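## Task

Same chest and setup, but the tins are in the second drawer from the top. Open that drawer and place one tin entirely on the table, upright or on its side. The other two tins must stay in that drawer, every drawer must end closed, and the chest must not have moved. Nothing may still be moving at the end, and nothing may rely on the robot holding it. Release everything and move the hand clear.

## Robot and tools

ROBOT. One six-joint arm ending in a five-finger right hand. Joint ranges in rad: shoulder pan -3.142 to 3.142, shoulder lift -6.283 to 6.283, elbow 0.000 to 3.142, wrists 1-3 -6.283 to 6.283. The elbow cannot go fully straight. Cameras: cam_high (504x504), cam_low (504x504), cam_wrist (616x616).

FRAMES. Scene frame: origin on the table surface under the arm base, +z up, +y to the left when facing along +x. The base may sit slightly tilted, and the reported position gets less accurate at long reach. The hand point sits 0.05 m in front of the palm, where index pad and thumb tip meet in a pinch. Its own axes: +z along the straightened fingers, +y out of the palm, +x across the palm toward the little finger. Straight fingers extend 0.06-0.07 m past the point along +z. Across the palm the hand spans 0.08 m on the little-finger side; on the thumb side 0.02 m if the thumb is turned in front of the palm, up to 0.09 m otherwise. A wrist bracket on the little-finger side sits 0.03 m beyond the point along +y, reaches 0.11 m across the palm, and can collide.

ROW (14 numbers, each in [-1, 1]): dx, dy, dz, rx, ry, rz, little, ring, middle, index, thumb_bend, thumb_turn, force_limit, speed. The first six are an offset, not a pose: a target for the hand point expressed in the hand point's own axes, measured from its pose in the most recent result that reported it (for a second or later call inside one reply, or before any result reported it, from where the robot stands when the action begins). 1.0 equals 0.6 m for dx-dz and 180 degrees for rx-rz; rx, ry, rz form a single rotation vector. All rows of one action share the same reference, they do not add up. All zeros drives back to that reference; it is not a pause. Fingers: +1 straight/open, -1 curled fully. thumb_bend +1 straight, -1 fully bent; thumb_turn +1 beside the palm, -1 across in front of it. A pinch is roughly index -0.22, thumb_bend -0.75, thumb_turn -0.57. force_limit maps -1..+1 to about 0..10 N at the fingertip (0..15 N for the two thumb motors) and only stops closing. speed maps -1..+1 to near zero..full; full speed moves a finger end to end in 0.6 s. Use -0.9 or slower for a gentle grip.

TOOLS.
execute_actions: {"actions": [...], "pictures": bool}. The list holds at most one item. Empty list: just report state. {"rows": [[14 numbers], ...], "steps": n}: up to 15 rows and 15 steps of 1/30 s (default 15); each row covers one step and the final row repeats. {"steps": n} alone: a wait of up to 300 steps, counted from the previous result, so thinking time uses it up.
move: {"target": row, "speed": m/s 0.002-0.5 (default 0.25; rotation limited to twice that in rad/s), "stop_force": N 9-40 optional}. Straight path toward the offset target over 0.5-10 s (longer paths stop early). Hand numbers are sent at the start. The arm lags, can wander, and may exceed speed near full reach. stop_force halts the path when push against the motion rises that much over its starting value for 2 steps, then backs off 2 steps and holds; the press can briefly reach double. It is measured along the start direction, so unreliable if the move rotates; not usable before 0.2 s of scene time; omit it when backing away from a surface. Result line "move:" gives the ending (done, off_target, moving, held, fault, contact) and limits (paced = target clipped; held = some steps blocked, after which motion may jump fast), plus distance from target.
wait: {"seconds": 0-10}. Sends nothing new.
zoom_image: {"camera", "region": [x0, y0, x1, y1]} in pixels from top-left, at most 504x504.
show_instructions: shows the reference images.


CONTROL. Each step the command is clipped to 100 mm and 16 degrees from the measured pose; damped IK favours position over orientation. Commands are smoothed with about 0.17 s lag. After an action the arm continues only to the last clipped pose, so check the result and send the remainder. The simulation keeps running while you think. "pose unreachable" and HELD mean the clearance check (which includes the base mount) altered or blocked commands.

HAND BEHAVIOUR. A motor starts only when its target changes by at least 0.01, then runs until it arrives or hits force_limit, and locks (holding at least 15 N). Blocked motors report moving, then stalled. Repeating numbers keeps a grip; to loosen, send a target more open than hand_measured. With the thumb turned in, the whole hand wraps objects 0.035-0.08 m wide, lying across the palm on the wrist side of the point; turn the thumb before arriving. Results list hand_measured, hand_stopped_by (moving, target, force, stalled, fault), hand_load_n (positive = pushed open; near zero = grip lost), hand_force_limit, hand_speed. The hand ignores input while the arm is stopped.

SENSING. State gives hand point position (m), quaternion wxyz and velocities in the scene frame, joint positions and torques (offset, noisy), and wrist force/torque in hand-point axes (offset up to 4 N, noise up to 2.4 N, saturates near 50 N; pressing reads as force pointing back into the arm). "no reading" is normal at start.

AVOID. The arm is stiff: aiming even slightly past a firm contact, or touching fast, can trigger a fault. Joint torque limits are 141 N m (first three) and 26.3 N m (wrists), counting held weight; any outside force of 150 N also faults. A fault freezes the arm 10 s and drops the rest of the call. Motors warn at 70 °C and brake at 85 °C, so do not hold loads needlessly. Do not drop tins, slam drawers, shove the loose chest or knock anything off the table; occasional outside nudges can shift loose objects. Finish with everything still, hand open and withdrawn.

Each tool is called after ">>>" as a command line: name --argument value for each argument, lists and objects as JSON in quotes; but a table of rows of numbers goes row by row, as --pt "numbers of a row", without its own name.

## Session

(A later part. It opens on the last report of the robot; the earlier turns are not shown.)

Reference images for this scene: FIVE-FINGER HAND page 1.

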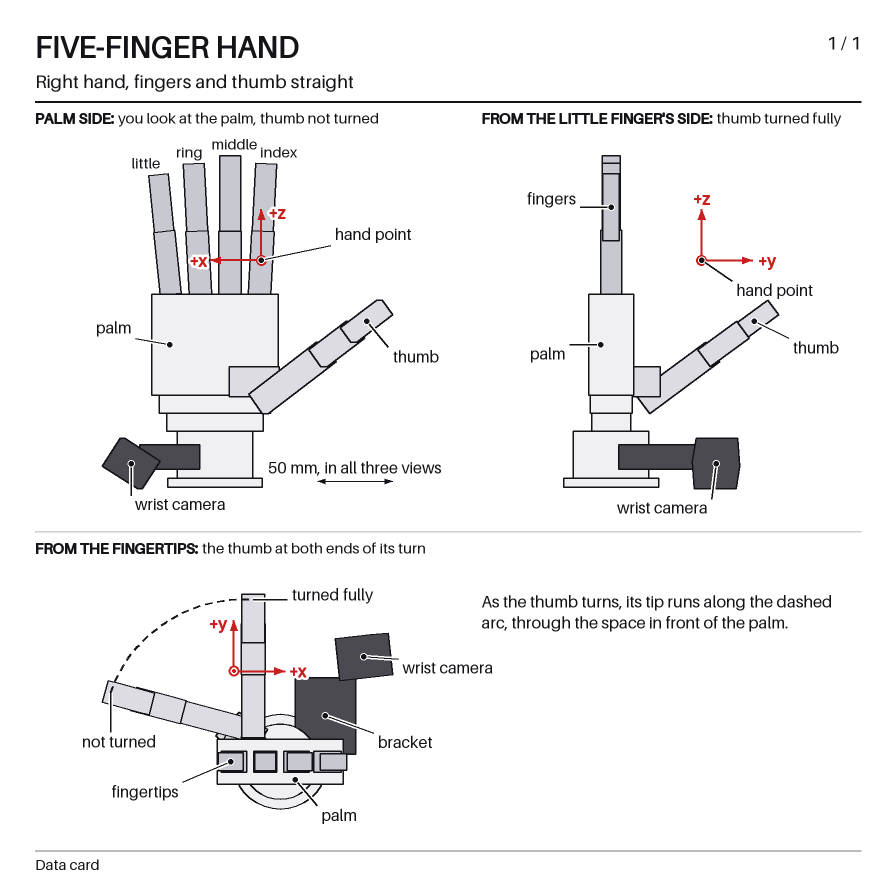

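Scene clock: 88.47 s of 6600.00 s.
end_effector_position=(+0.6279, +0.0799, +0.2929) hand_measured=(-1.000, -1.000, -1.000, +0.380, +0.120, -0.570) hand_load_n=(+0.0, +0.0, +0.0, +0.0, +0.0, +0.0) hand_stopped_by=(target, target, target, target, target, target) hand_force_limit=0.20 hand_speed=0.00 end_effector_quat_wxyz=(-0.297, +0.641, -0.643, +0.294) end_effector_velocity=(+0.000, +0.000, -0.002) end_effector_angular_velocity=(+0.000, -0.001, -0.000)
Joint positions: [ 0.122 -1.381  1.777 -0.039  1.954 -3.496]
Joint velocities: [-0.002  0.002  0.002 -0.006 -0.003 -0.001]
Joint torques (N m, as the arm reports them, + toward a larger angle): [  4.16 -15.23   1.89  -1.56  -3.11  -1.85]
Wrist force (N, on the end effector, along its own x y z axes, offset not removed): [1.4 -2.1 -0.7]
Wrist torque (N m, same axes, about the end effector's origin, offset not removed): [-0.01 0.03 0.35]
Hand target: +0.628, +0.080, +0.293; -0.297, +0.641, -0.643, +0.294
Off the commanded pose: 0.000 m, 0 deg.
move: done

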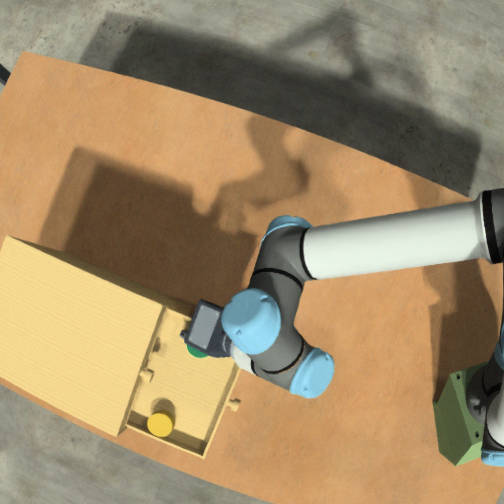

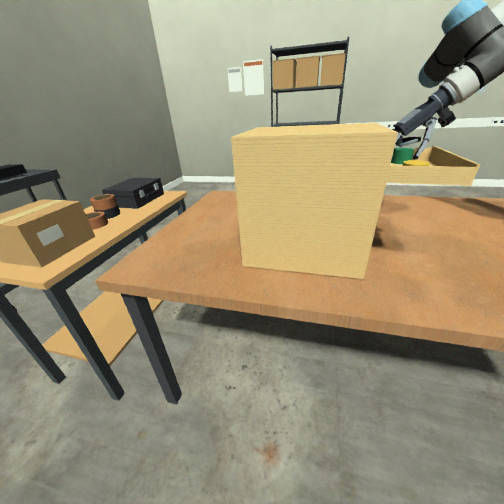

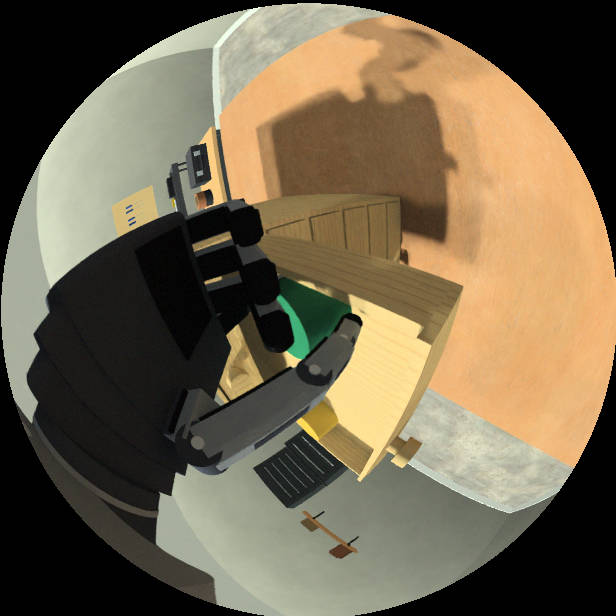

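>>> move --target '[0,0,0,0,0,0,-1,-1,-1,-0.1,-0.5,-0.57,0.2,-0.85]' --speed 0.02

>>> zoom_image --camera "cam_low" --region '[370,100,490,200]'

Scene clock: 91.23 s of 6600.00 s.
end_effector_position=(+0.6279, +0.0799, +0.2929) hand_measured=(-1.000, -1.000, -1.000, +0.324, -0.092, -0.570) hand_load_n=(+0.0, +0.0, +0.0, +8.5, +8.5, -1.0) hand_stopped_by=(target, target, target, force, force, target) hand_force_limit=0.20 hand_speed=-0.85 end_effector_quat_wxyz=(-0.297, +0.641, -0.643, +0.294) end_effector_velocity=(-0.001, +0.000, -0.000) end_effector_angular_velocity=(+0.000, +0.001, +0.000)
Joint positions: [ 0.122 -1.381  1.777 -0.039  1.954 -3.496]
Joint velocities: [ 0.    -0.     0.001  0.     0.     0.   ]
Joint torques (N m, as the arm reports them, + toward a larger angle): [ 26.99 -35.71 -28.31   1.9    2.28   1.41]
Wrist force (N, on the end effector, along its own x y z axes, offset not removed): [2.6 -1.3 -4.8]
Wrist torque (N m, same axes, about the end effector's origin, offset not removed): [0.50 -0.15 0.53]
Hand target: +0.628, +0.080, +0.293; -0.297, +0.641, -0.643, +0.294
Off the commanded pose: 0.000 m, 0 deg.
move: done

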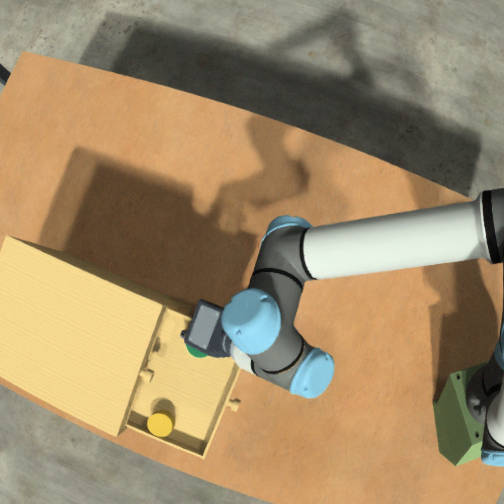

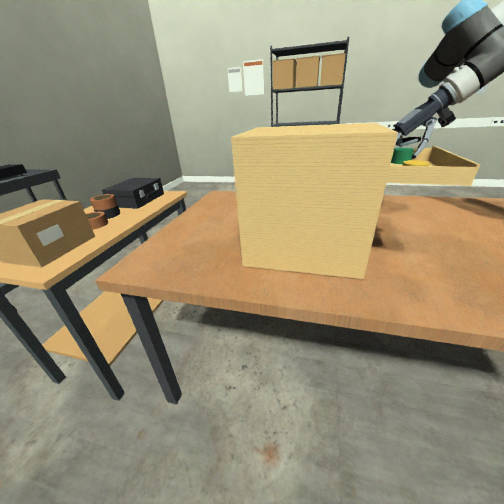

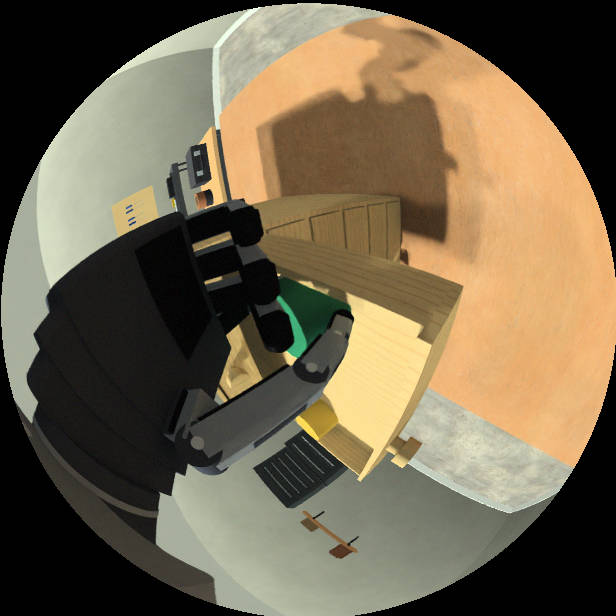

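Region (370, 100, 490, 200) of cam_low's 504x504 image, scaled by 4.200, with more detail than that image has.

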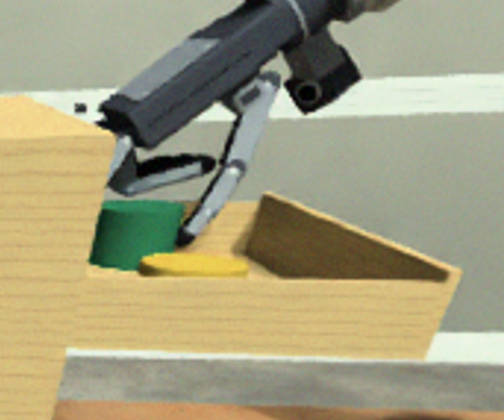

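>>> move --target '[0,-0.0657,-0.0897,0,0,0,-1,-1,-1,-0.1,-0.5,-0.57,0.2,-0.85]' --speed 0.05

>>> zoom_image --camera "cam_low" --region '[370,80,490,180]'

Scene clock: 94.23 s of 6600.00 s.
end_effector_position=(+0.6126, +0.0795, +0.3575) hand_measured=(-1.000, -1.000, -1.000, +0.324, -0.092, -0.570) hand_load_n=(+0.0, +0.0, +0.0, +9.5, +8.0, -1.0) hand_stopped_by=(target, target, target, force, force, target) hand_force_limit=0.20 hand_speed=-0.85 end_effector_quat_wxyz=(-0.297, +0.641, -0.643, +0.294) end_effector_velocity=(-0.001, +0.000, +0.002) end_effector_angular_velocity=(+0.000, +0.002, +0.000)
Joint positions: [ 0.207 -1.454  1.729  0.095  2.033 -3.463]
Joint velocities: [ 0.003 -0.002 -0.001  0.006  0.003  0.002]
Joint torques (N m, as the arm reports them, + toward a larger angle): [ 29.36 -37.45 -31.84   1.6    2.31   1.59]
Wrist force (N, on the end effector, along its own x y z axes, offset not removed): [-0.6 2.0 2.0]
Wrist torque (N m, same axes, about the end effector's origin, offset not removed): [0.25 0.34 0.37]
Hand target: +0.613, +0.080, +0.358; -0.297, +0.641, -0.643, +0.294
Off the commanded pose: 0.000 m, 0 deg.
move: done

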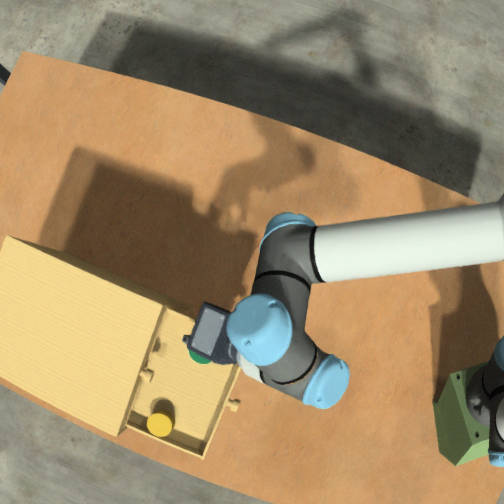

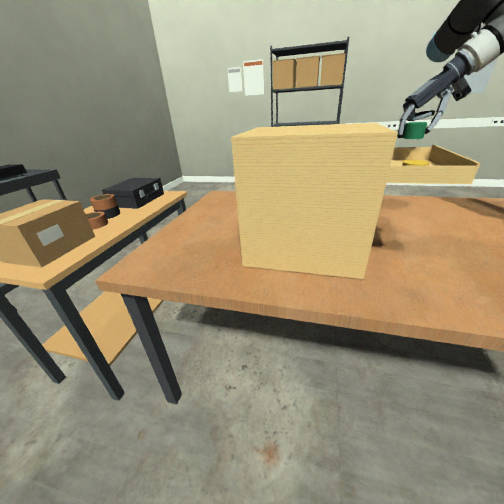

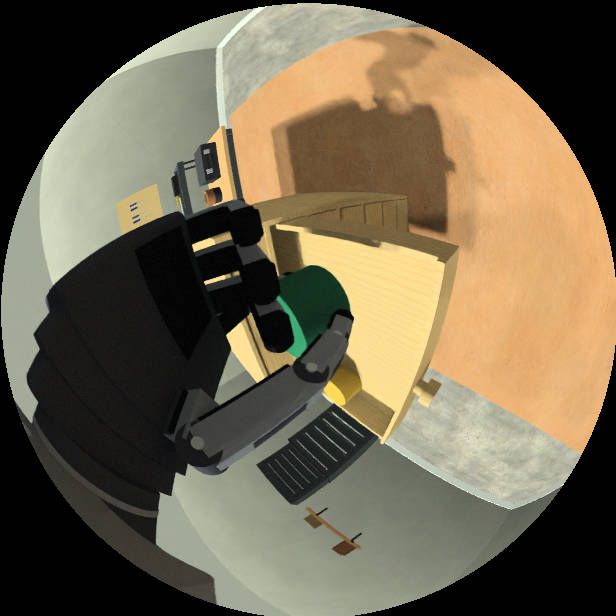

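Region (370, 80, 490, 180) of cam_low's 504x504 image, scaled by 4.200, with more detail than that image has.

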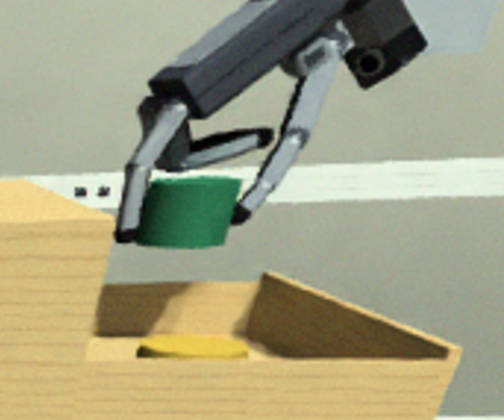

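>>> move --target '[0.416,0.0653,-0.0757,0,0,0,-1,-1,-1,-0.1,-0.5,-0.57,0.2,-0.85]' --speed 0.15

>>> move --target '[0,0.3785,0.3265,0,0,0,-1,-1,-1,-0.1,-0.5,-0.57,0.2,-0.85]' --speed 0.15

Scene clock: 98.40 s of 6600.00 s.
end_effector_position=(+0.5522, -0.1694, +0.3558) hand_measured=(-1.000, -1.000, -1.000, +0.324, -0.092, -0.570) hand_load_n=(+0.0, +0.0, +0.0, +9.5, +8.0, -1.0) hand_stopped_by=(target, target, target, force, force, target) hand_force_limit=0.20 hand_speed=-0.85 end_effector_quat_wxyz=(-0.297, +0.641, -0.644, +0.294) end_effector_velocity=(-0.000, -0.003, +0.000) end_effector_angular_velocity=(+0.001, -0.002, +0.001)
Joint positions: [-0.558 -1.857  1.851  0.348  1.313 -3.725]
Joint velocities: [-0.012 -0.002 -0.002  0.005 -0.014 -0.004]
Joint torques (N m, as the arm reports them, + toward a larger angle): [ -1.98 -36.76 -32.18   2.65  -3.54  -1.68]
Wrist force (N, on the end effector, along its own x y z axes, offset not removed): [0.5 -0.8 0.4]
Wrist torque (N m, same axes, about the end effector's origin, offset not removed): [-0.05 0.12 0.22]
Hand target: +0.552, -0.170, +0.356; -0.297, +0.641, -0.643, +0.294
Off the commanded pose: 0.001 m, 0 deg.
move: done

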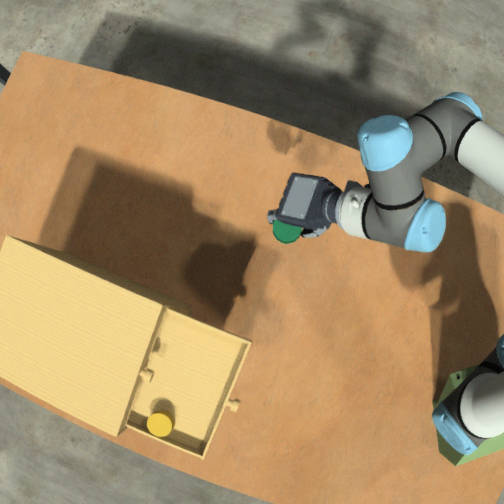

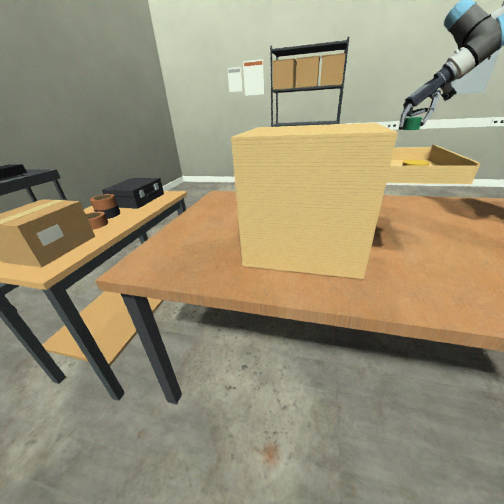

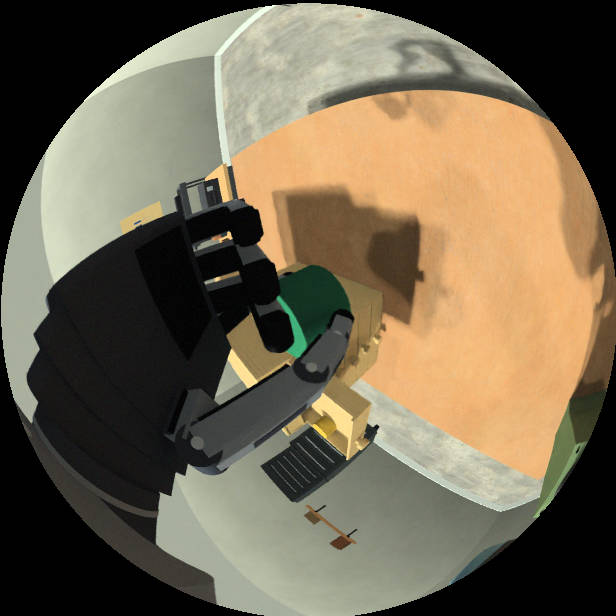

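Scene clock: 100.97 s of 6600.00 s.
end_effector_position=(+0.5538, -0.1679, +0.0562) hand_measured=(-1.000, -1.000, -1.000, +0.324, -0.092, -0.570) hand_load_n=(+0.0, +0.0, +0.0, +9.5, +8.0, -1.0) hand_stopped_by=(target, target, target, force, force, target) hand_force_limit=0.20 hand_speed=-0.85 end_effector_quat_wxyz=(-0.297, +0.641, -0.644, +0.294) end_effector_velocity=(+0.000, +0.001, -0.002) end_effector_angular_velocity=(+0.001, +0.000, +0.001)
Joint positions: [-0.746 -1.325  2.034 -0.344  1.136 -3.795]
Joint velocities: [ 0.     0.006 -0.001 -0.005 -0.     0.   ]
Joint torques (N m, as the arm reports them, + toward a larger angle): [ -0.8  -22.83 -20.19  -1.28  -3.55  -1.63]
Wrist force (N, on the end effector, along its own x y z axes, offset not removed): [-0.7 -0.4 0.9]
Wrist torque (N m, same axes, about the end effector's origin, offset not removed): [-0.07 0.30 0.17]
Hand target: +0.554, -0.168, +0.056; -0.297, +0.641, -0.644, +0.294
Off the commanded pose: 0.000 m, 0 deg.
move: done

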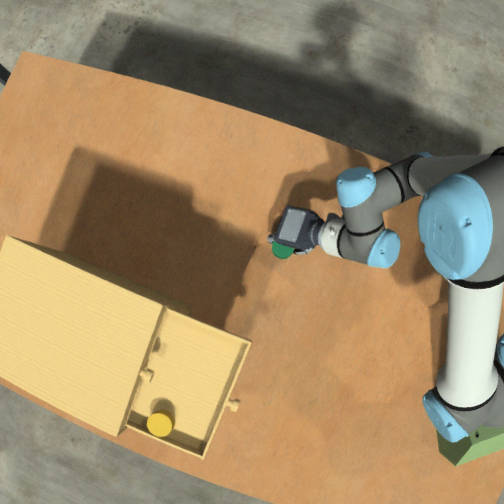

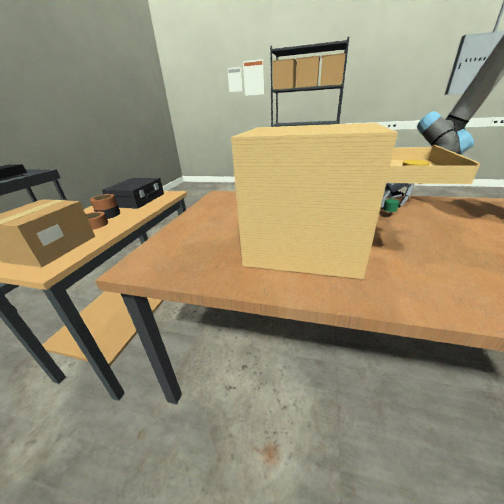

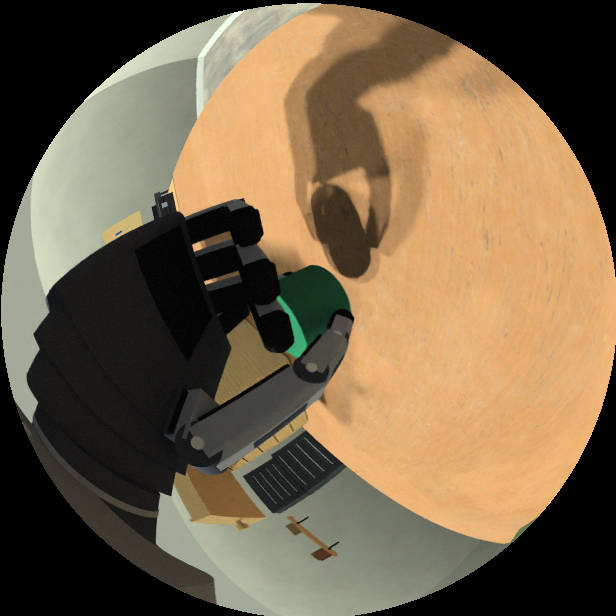

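Target z ≈ 0.012 with a force stop.

>>> move --target '[0,0.0555,0.0479,0,0,0,-1,-1,-1,-0.1,-0.5,-0.57,0.2,-0.85]' --speed 0.012 --stop_force 9

>>> zoom_image --camera "cam_low" --region '[360,160,440,230]'

Scene clock: 105.50 s of 6600.00 s.
end_effector_position=(+0.5540, -0.1678, +0.0209) hand_measured=(-1.000, -1.000, -1.000, +0.324, -0.090, -0.570) hand_load_n=(+0.0, +0.0, +0.0, +7.5, +9.0, -1.0) hand_stopped_by=(target, target, target, force, force, target) hand_force_limit=0.20 hand_speed=-0.85 end_effector_quat_wxyz=(-0.297, +0.641, -0.644, +0.294) end_effector_velocity=(-0.003, +0.001, +0.002) end_effector_angular_velocity=(+0.001, +0.006, -0.001)
Joint positions: [-0.759 -1.24   2.016 -0.409  1.124 -3.8  ]
Joint velocities: [ 0.    -0.007  0.005  0.007  0.004 -0.   ]
Joint torques (N m, as the arm reports them, + toward a larger angle): [ 12.52 -38.45  13.01   2.63   4.84  -1.21]
Wrist force (N, on the end effector, along its own x y z axes, offset not removed): [-1.2 -12.2 -18.1]
Wrist torque (N m, same axes, about the end effector's origin, offset not removed): [1.26 0.19 0.29]
Hand target: +0.554, -0.168, +0.021; -0.297, +0.641, -0.644, +0.294
Off the commanded pose: 0.009 m, 0 deg.
move: contact

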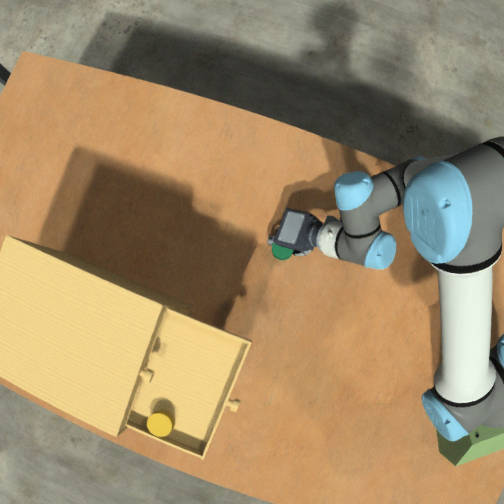

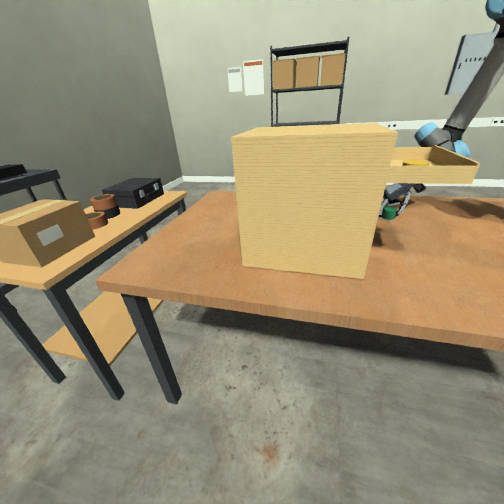

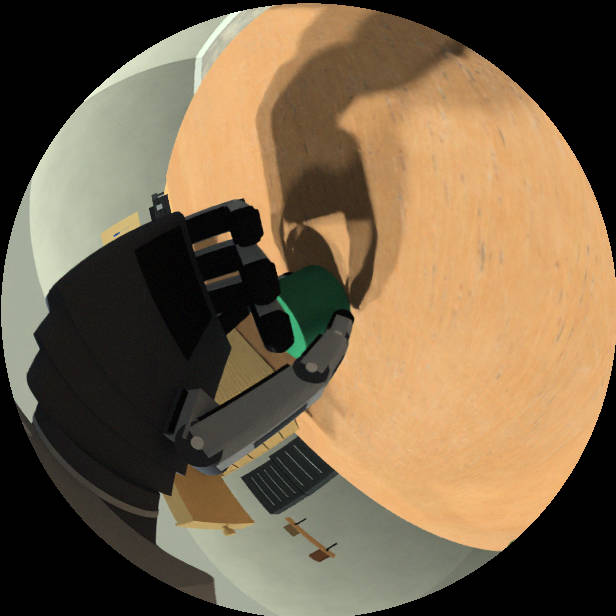

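Region (360, 160, 440, 230) of cam_low's 504x504 image, scaled by 6.300, with more detail than that image has; it fills the top 441 rows of this view, and the rest is white.

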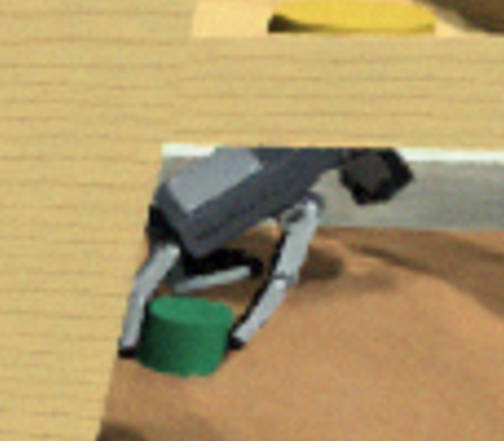

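>>> move --target '[0,-0.0025,-0.0022,0,0,0,-1,-1,-1,0.5,0.25,-0.57,0.2,-0.6]' --speed 0.01

>>> move --target '[0,-0.088,-0.076,0,0,0,-1,-1,-1,0.5,0.25,-0.57,0.2,-0.6]' --speed 0.1

Scene clock: 108.63 s of 6600.00 s.
end_effector_position=(+0.5540, -0.1678, +0.0229) hand_measured=(-1.000, -1.000, -1.000, +0.500, +0.250, -0.570) hand_load_n=(+0.0, +0.0, +0.0, +0.0, +0.0, +0.0) hand_stopped_by=(target, target, target, target, target, target) hand_force_limit=0.20 hand_speed=-0.60 end_effector_quat_wxyz=(-0.297, +0.641, -0.644, +0.294) end_effector_velocity=(-0.000, +0.000, +0.000) end_effector_angular_velocity=(-0.001, -0.000, +0.001)
Joint positions: [-0.758 -1.244  2.018 -0.405  1.124 -3.8  ]
Joint velocities: [ 0.    -0.     0.001 -0.001  0.    -0.001]
Joint torques (N m, as the arm reports them, + toward a larger angle): [ 25.72 -46.07  11.35   2.91   1.92   1.65]
Wrist force (N, on the end effector, along its own x y z axes, offset not removed): [1.6 1.9 0.8]
Wrist torque (N m, same axes, about the end effector's origin, offset not removed): [0.32 0.04 0.40]
Hand target: +0.554, -0.168, +0.023; -0.297, +0.641, -0.644, +0.294
Off the commanded pose: 0.000 m, 0 deg.
move: done

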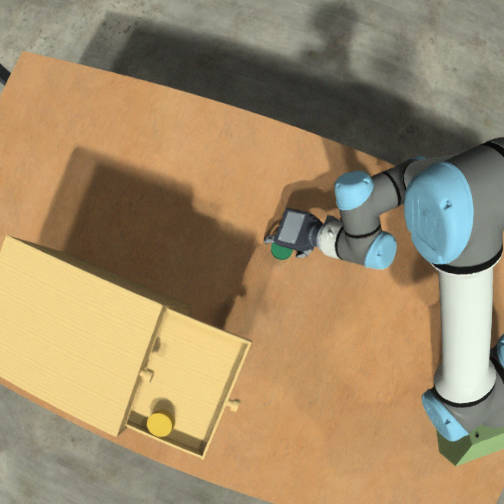

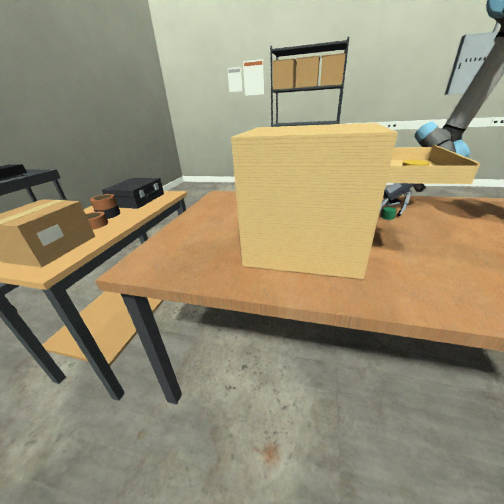

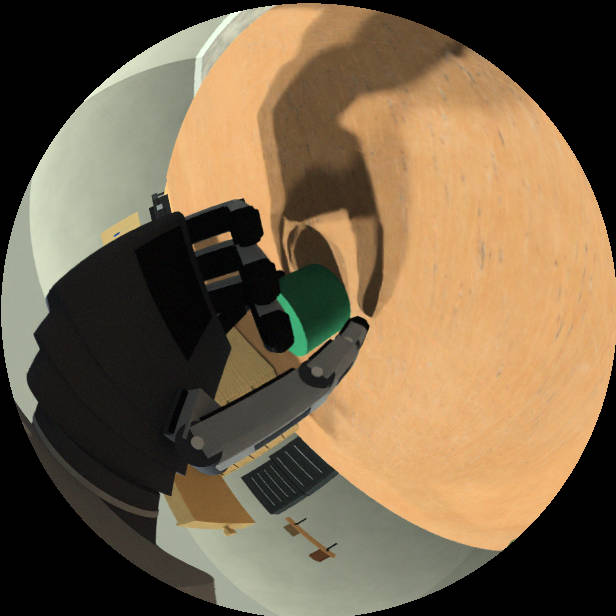

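Scene clock: 109.83 s of 6600.00 s.
end_effector_position=(+0.5536, -0.1682, +0.0924) hand_measured=(-1.000, -1.000, -1.000, +0.500, +0.250, -0.570) hand_load_n=(+0.0, +0.0, +0.0, +0.0, +0.0, +0.0) hand_stopped_by=(target, target, target, target, target, target) hand_force_limit=0.20 hand_speed=-0.60 end_effector_quat_wxyz=(-0.297, +0.641, -0.644, +0.294) end_effector_velocity=(-0.000, -0.000, +0.003) end_effector_angular_velocity=(-0.001, +0.000, -0.000)
Joint positions: [-0.731 -1.41   2.044 -0.271  1.15  -3.789]
Joint velocities: [ 0.    -0.007  0.001  0.006  0.001 -0.   ]
Joint torques (N m, as the arm reports them, + toward a larger angle): [ 24.9  -42.79   8.39   2.86   1.91   1.58]
Wrist force (N, on the end effector, along its own x y z axes, offset not removed): [0.2 1.3 -1.5]
Wrist torque (N m, same axes, about the end effector's origin, offset not removed): [0.44 0.43 0.29]
Hand target: +0.554, -0.168, +0.093; -0.297, +0.641, -0.644, +0.294
Off the commanded pose: 0.000 m, 0 deg.
move: done

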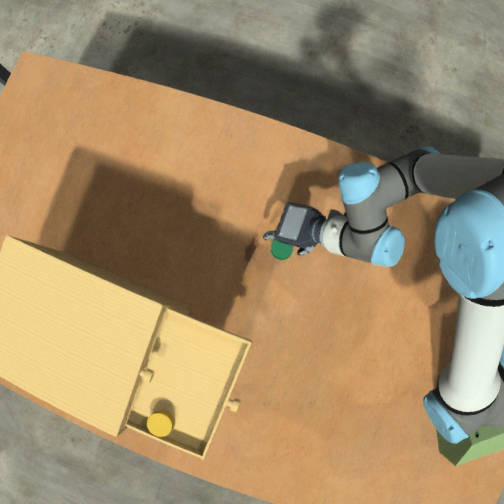

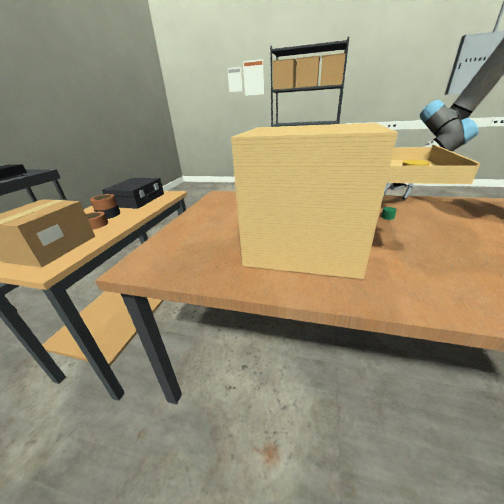

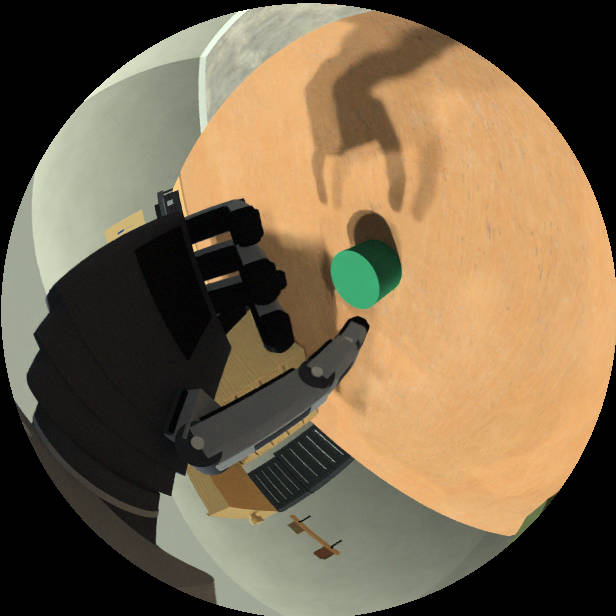

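>>> move --target '[-0.2133,-0.1367,-0.3467,0,0,0,-1,-1,-1,0.5,-1,-0.57,0.2,0]' --speed 0.18

>>> move --target '[-0.3533,0.0243,-0.023,0,0,0,-1,-1,-1,1,-1,-0.57,0.2,0]' --speed 0.15

>>> zoom_image --camera "cam_high" --region '[200,350,310,450]'

>>> zoom_image --camera "cam_low" --region '[404,110,504,200]'

Scene clock: 114.10 s of 6600.00 s.
end_effector_position=(+0.4489, -0.0411, +0.2903) hand_measured=(-1.000, -1.000, -1.000, +0.500, -1.000, -0.570) hand_load_n=(+0.0, +0.0, +0.0, +0.0, +0.0, +0.0) hand_stopped_by=(target, target, target, target, target, target) hand_force_limit=0.20 hand_speed=0.00 end_effector_quat_wxyz=(-0.297, +0.641, -0.643, +0.294) end_effector_velocity=(-0.000, +0.000, +0.002) end_effector_angular_velocity=(-0.001, -0.000, -0.001)
Joint positions: [-0.356 -1.983  2.301  0.012  1.503 -3.658]
Joint velocities: [ 0.009 -0.003 -0.002  0.004  0.01   0.003]
Joint torques (N m, as the arm reports them, + toward a larger angle): [ 20.91 -25.12 -29.12   2.5    1.97   1.54]
Wrist force (N, on the end effector, along its own x y z axes, offset not removed): [1.4 -0.6 1.1]
Wrist torque (N m, same axes, about the end effector's origin, offset not removed): [-0.08 0.02 0.26]
Hand target: +0.449, -0.041, +0.290; -0.297, +0.641, -0.644, +0.294
Off the commanded pose: 0.000 m, 0 deg.
move: done

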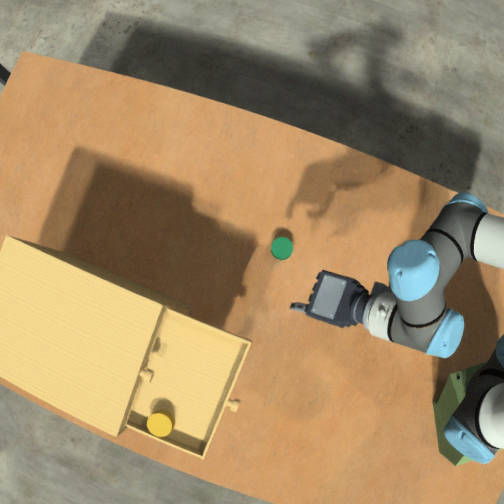

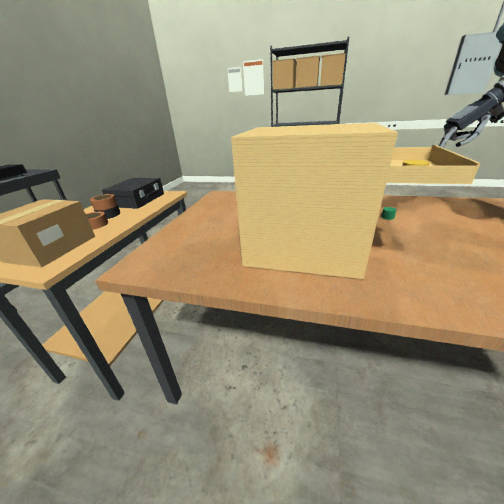

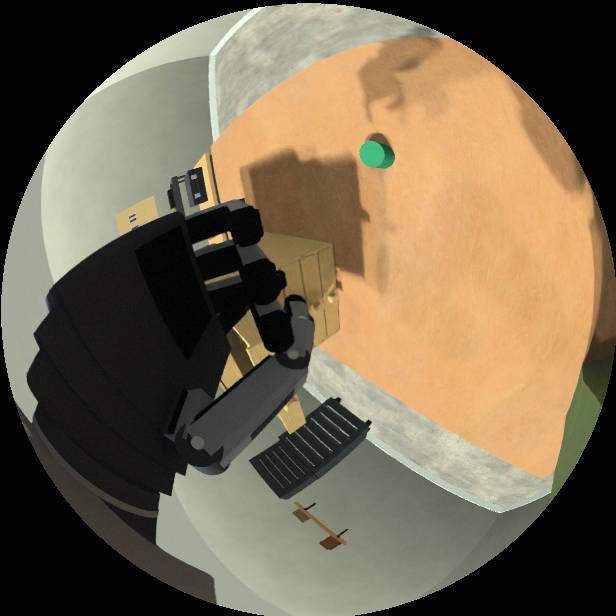

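Scene clock: 116.10 s of 6600.00 s.
end_effector_position=(+0.4295, +0.1704, +0.2894) hand_measured=(-1.000, -1.000, -1.000, +1.000, -1.000, -0.570) hand_load_n=(+0.0, +0.0, +0.0, +0.0, +0.0, +0.0) hand_stopped_by=(target, target, target, target, target, target) hand_force_limit=0.20 hand_speed=0.00 end_effector_quat_wxyz=(-0.297, +0.641, -0.643, +0.294) end_effector_velocity=(+0.000, +0.002, -0.000) end_effector_angular_velocity=(-0.002, +0.003, -0.003)
Joint positions: [ 0.459 -1.456  2.187 -0.295  2.266 -3.345]
Joint velocities: [ 0.005  0.008 -0.006  0.002  0.008  0.005]
Joint torques (N m, as the arm reports them, + toward a larger angle): [ 24.62  -5.57 -27.68   2.08   2.47   1.64]
Wrist force (N, on the end effector, along its own x y z axes, offset not removed): [-0.6 -1.5 -1.2]
Wrist torque (N m, same axes, about the end effector's origin, offset not removed): [0.05 0.49 0.23]
Hand target: +0.430, +0.171, +0.289; -0.297, +0.641, -0.643, +0.294
Off the commanded pose: 0.001 m, 0 deg.
move: done

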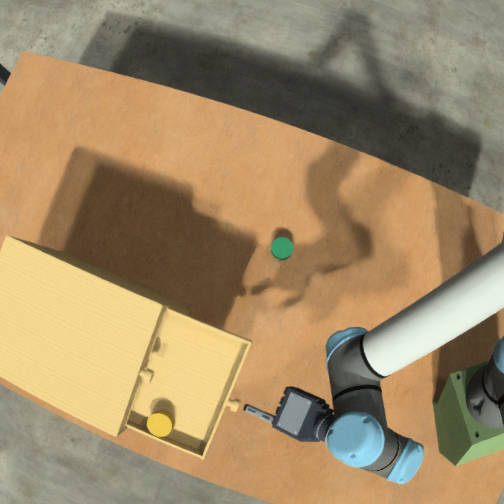

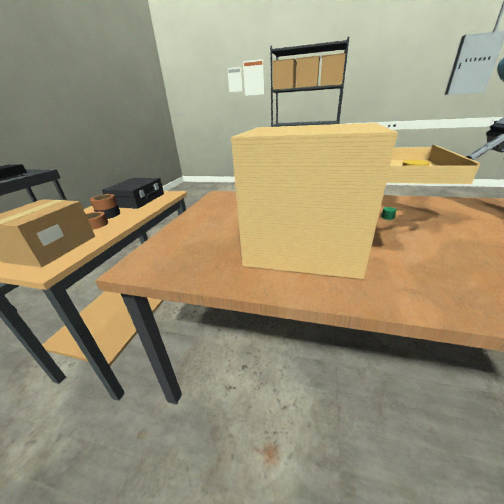

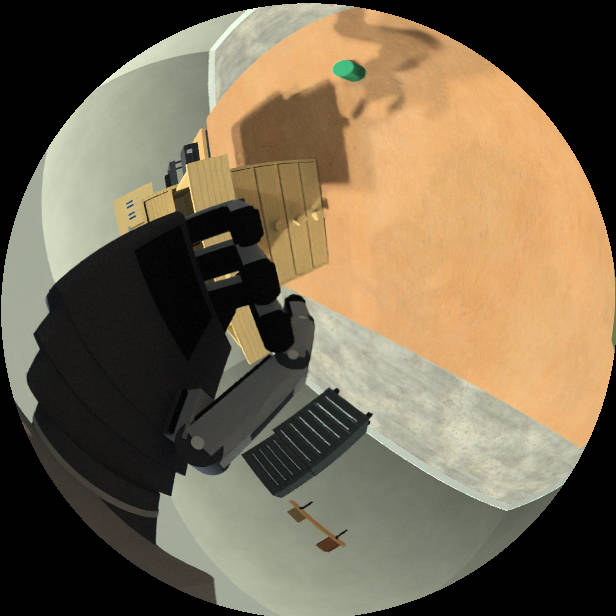

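Region (200, 350, 310, 450) of cam_high's 504x504 image, scaled by 4.582, with more detail than that image has; it fills the top 458 rows of this view, and the rest is white.

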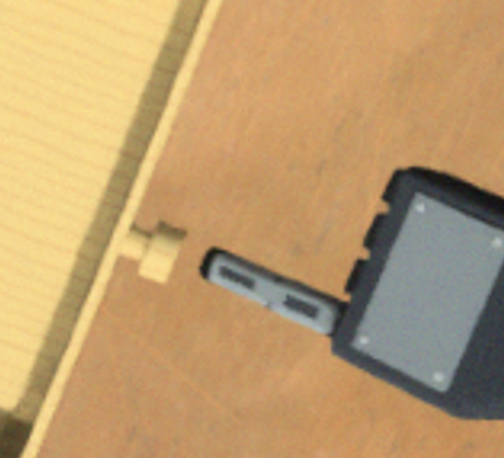

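Region (404, 110, 504, 200) of cam_low's 504x504 image, scaled by 5.040, with more detail than that image has; it fills the top 454 rows of this view, and the rest is white.

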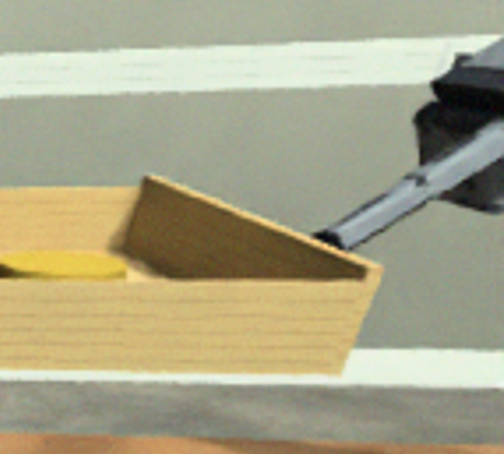

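>>> move --target '[0,-0.011,0.0126,0,0,0,-1,-1,-1,1,-1,-0.57,0.2,0]' --speed 0.02 --stop_force 9

>>> zoom_image --camera "cam_wrist" --region '[170,140,330,370]'

>>> zoom_image --camera "cam_low" --region '[404,110,504,200]'

Scene clock: 120.87 s of 6600.00 s.
end_effector_position=(+0.4393, +0.1704, +0.2895) hand_measured=(-1.000, -1.000, -1.000, +1.000, -1.000, -0.570) hand_load_n=(+0.0, +0.0, +0.0, +0.0, +0.0, +0.0) hand_stopped_by=(target, target, target, target, target, target) hand_force_limit=0.20 hand_speed=0.00 end_effector_quat_wxyz=(-0.297, +0.641, -0.643, +0.294) end_effector_velocity=(+0.002, +0.000, -0.000) end_effector_angular_velocity=(-0.000, +0.001, +0.001)
Joint positions: [ 0.447 -1.448  2.167 -0.287  2.255 -3.352]
Joint velocities: [-0.003  0.002 -0.003  0.002 -0.003 -0.001]
Joint torques (N m, as the arm reports them, + toward a larger angle): [ -0.9   -7.8  -27.24   1.97  -3.01  -1.69]
Wrist force (N, on the end effector, along its own x y z axes, offset not removed): [1.4 1.1 2.6]
Wrist torque (N m, same axes, about the end effector's origin, offset not removed): [-0.05 0.03 0.37]
Hand target: +0.440, +0.170, +0.289; -0.297, +0.641, -0.643, +0.294
Off the commanded pose: 0.000 m, 0 deg.
After step 90, 0.97 s passed at rest.
move: done

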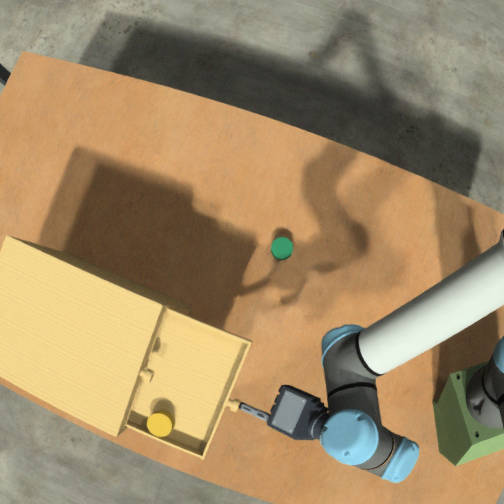

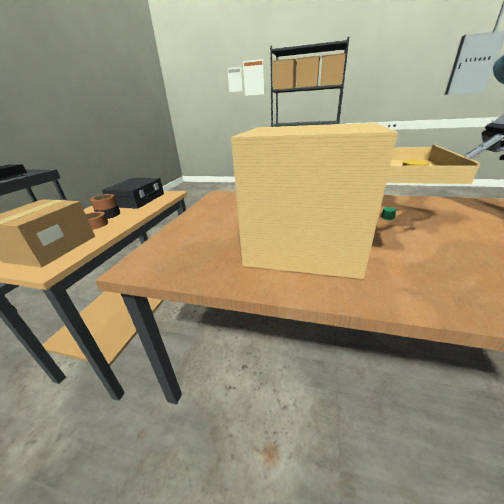

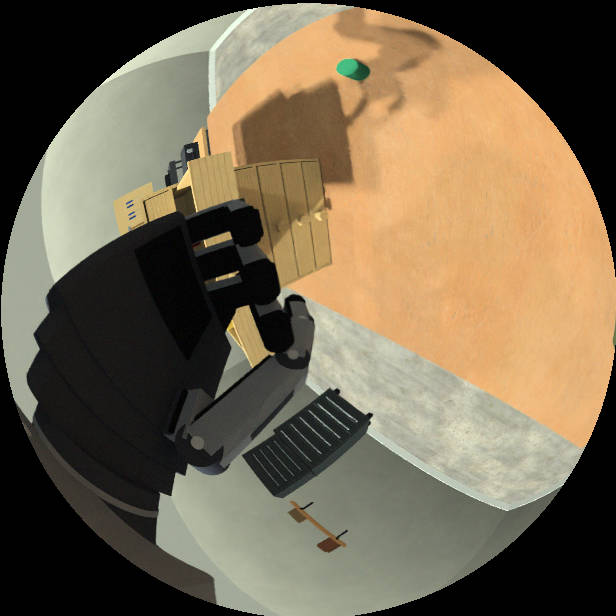

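Region (170, 140, 330, 370) of cam_wrist's 616x616 image, scaled by 2.191, with more detail than that image has; it fills the left 351 columns of this view, and the rest is white.

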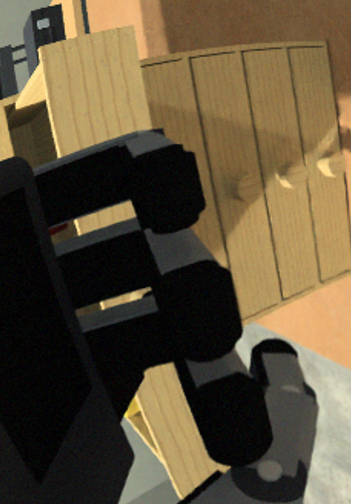

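Region (404, 110, 504, 200) of cam_low's 504x504 image, scaled by 5.040, with more detail than that image has; it fills the top 454 rows of this view, and the rest is white.

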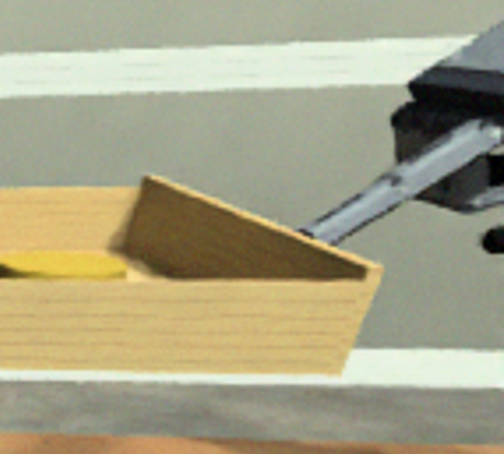

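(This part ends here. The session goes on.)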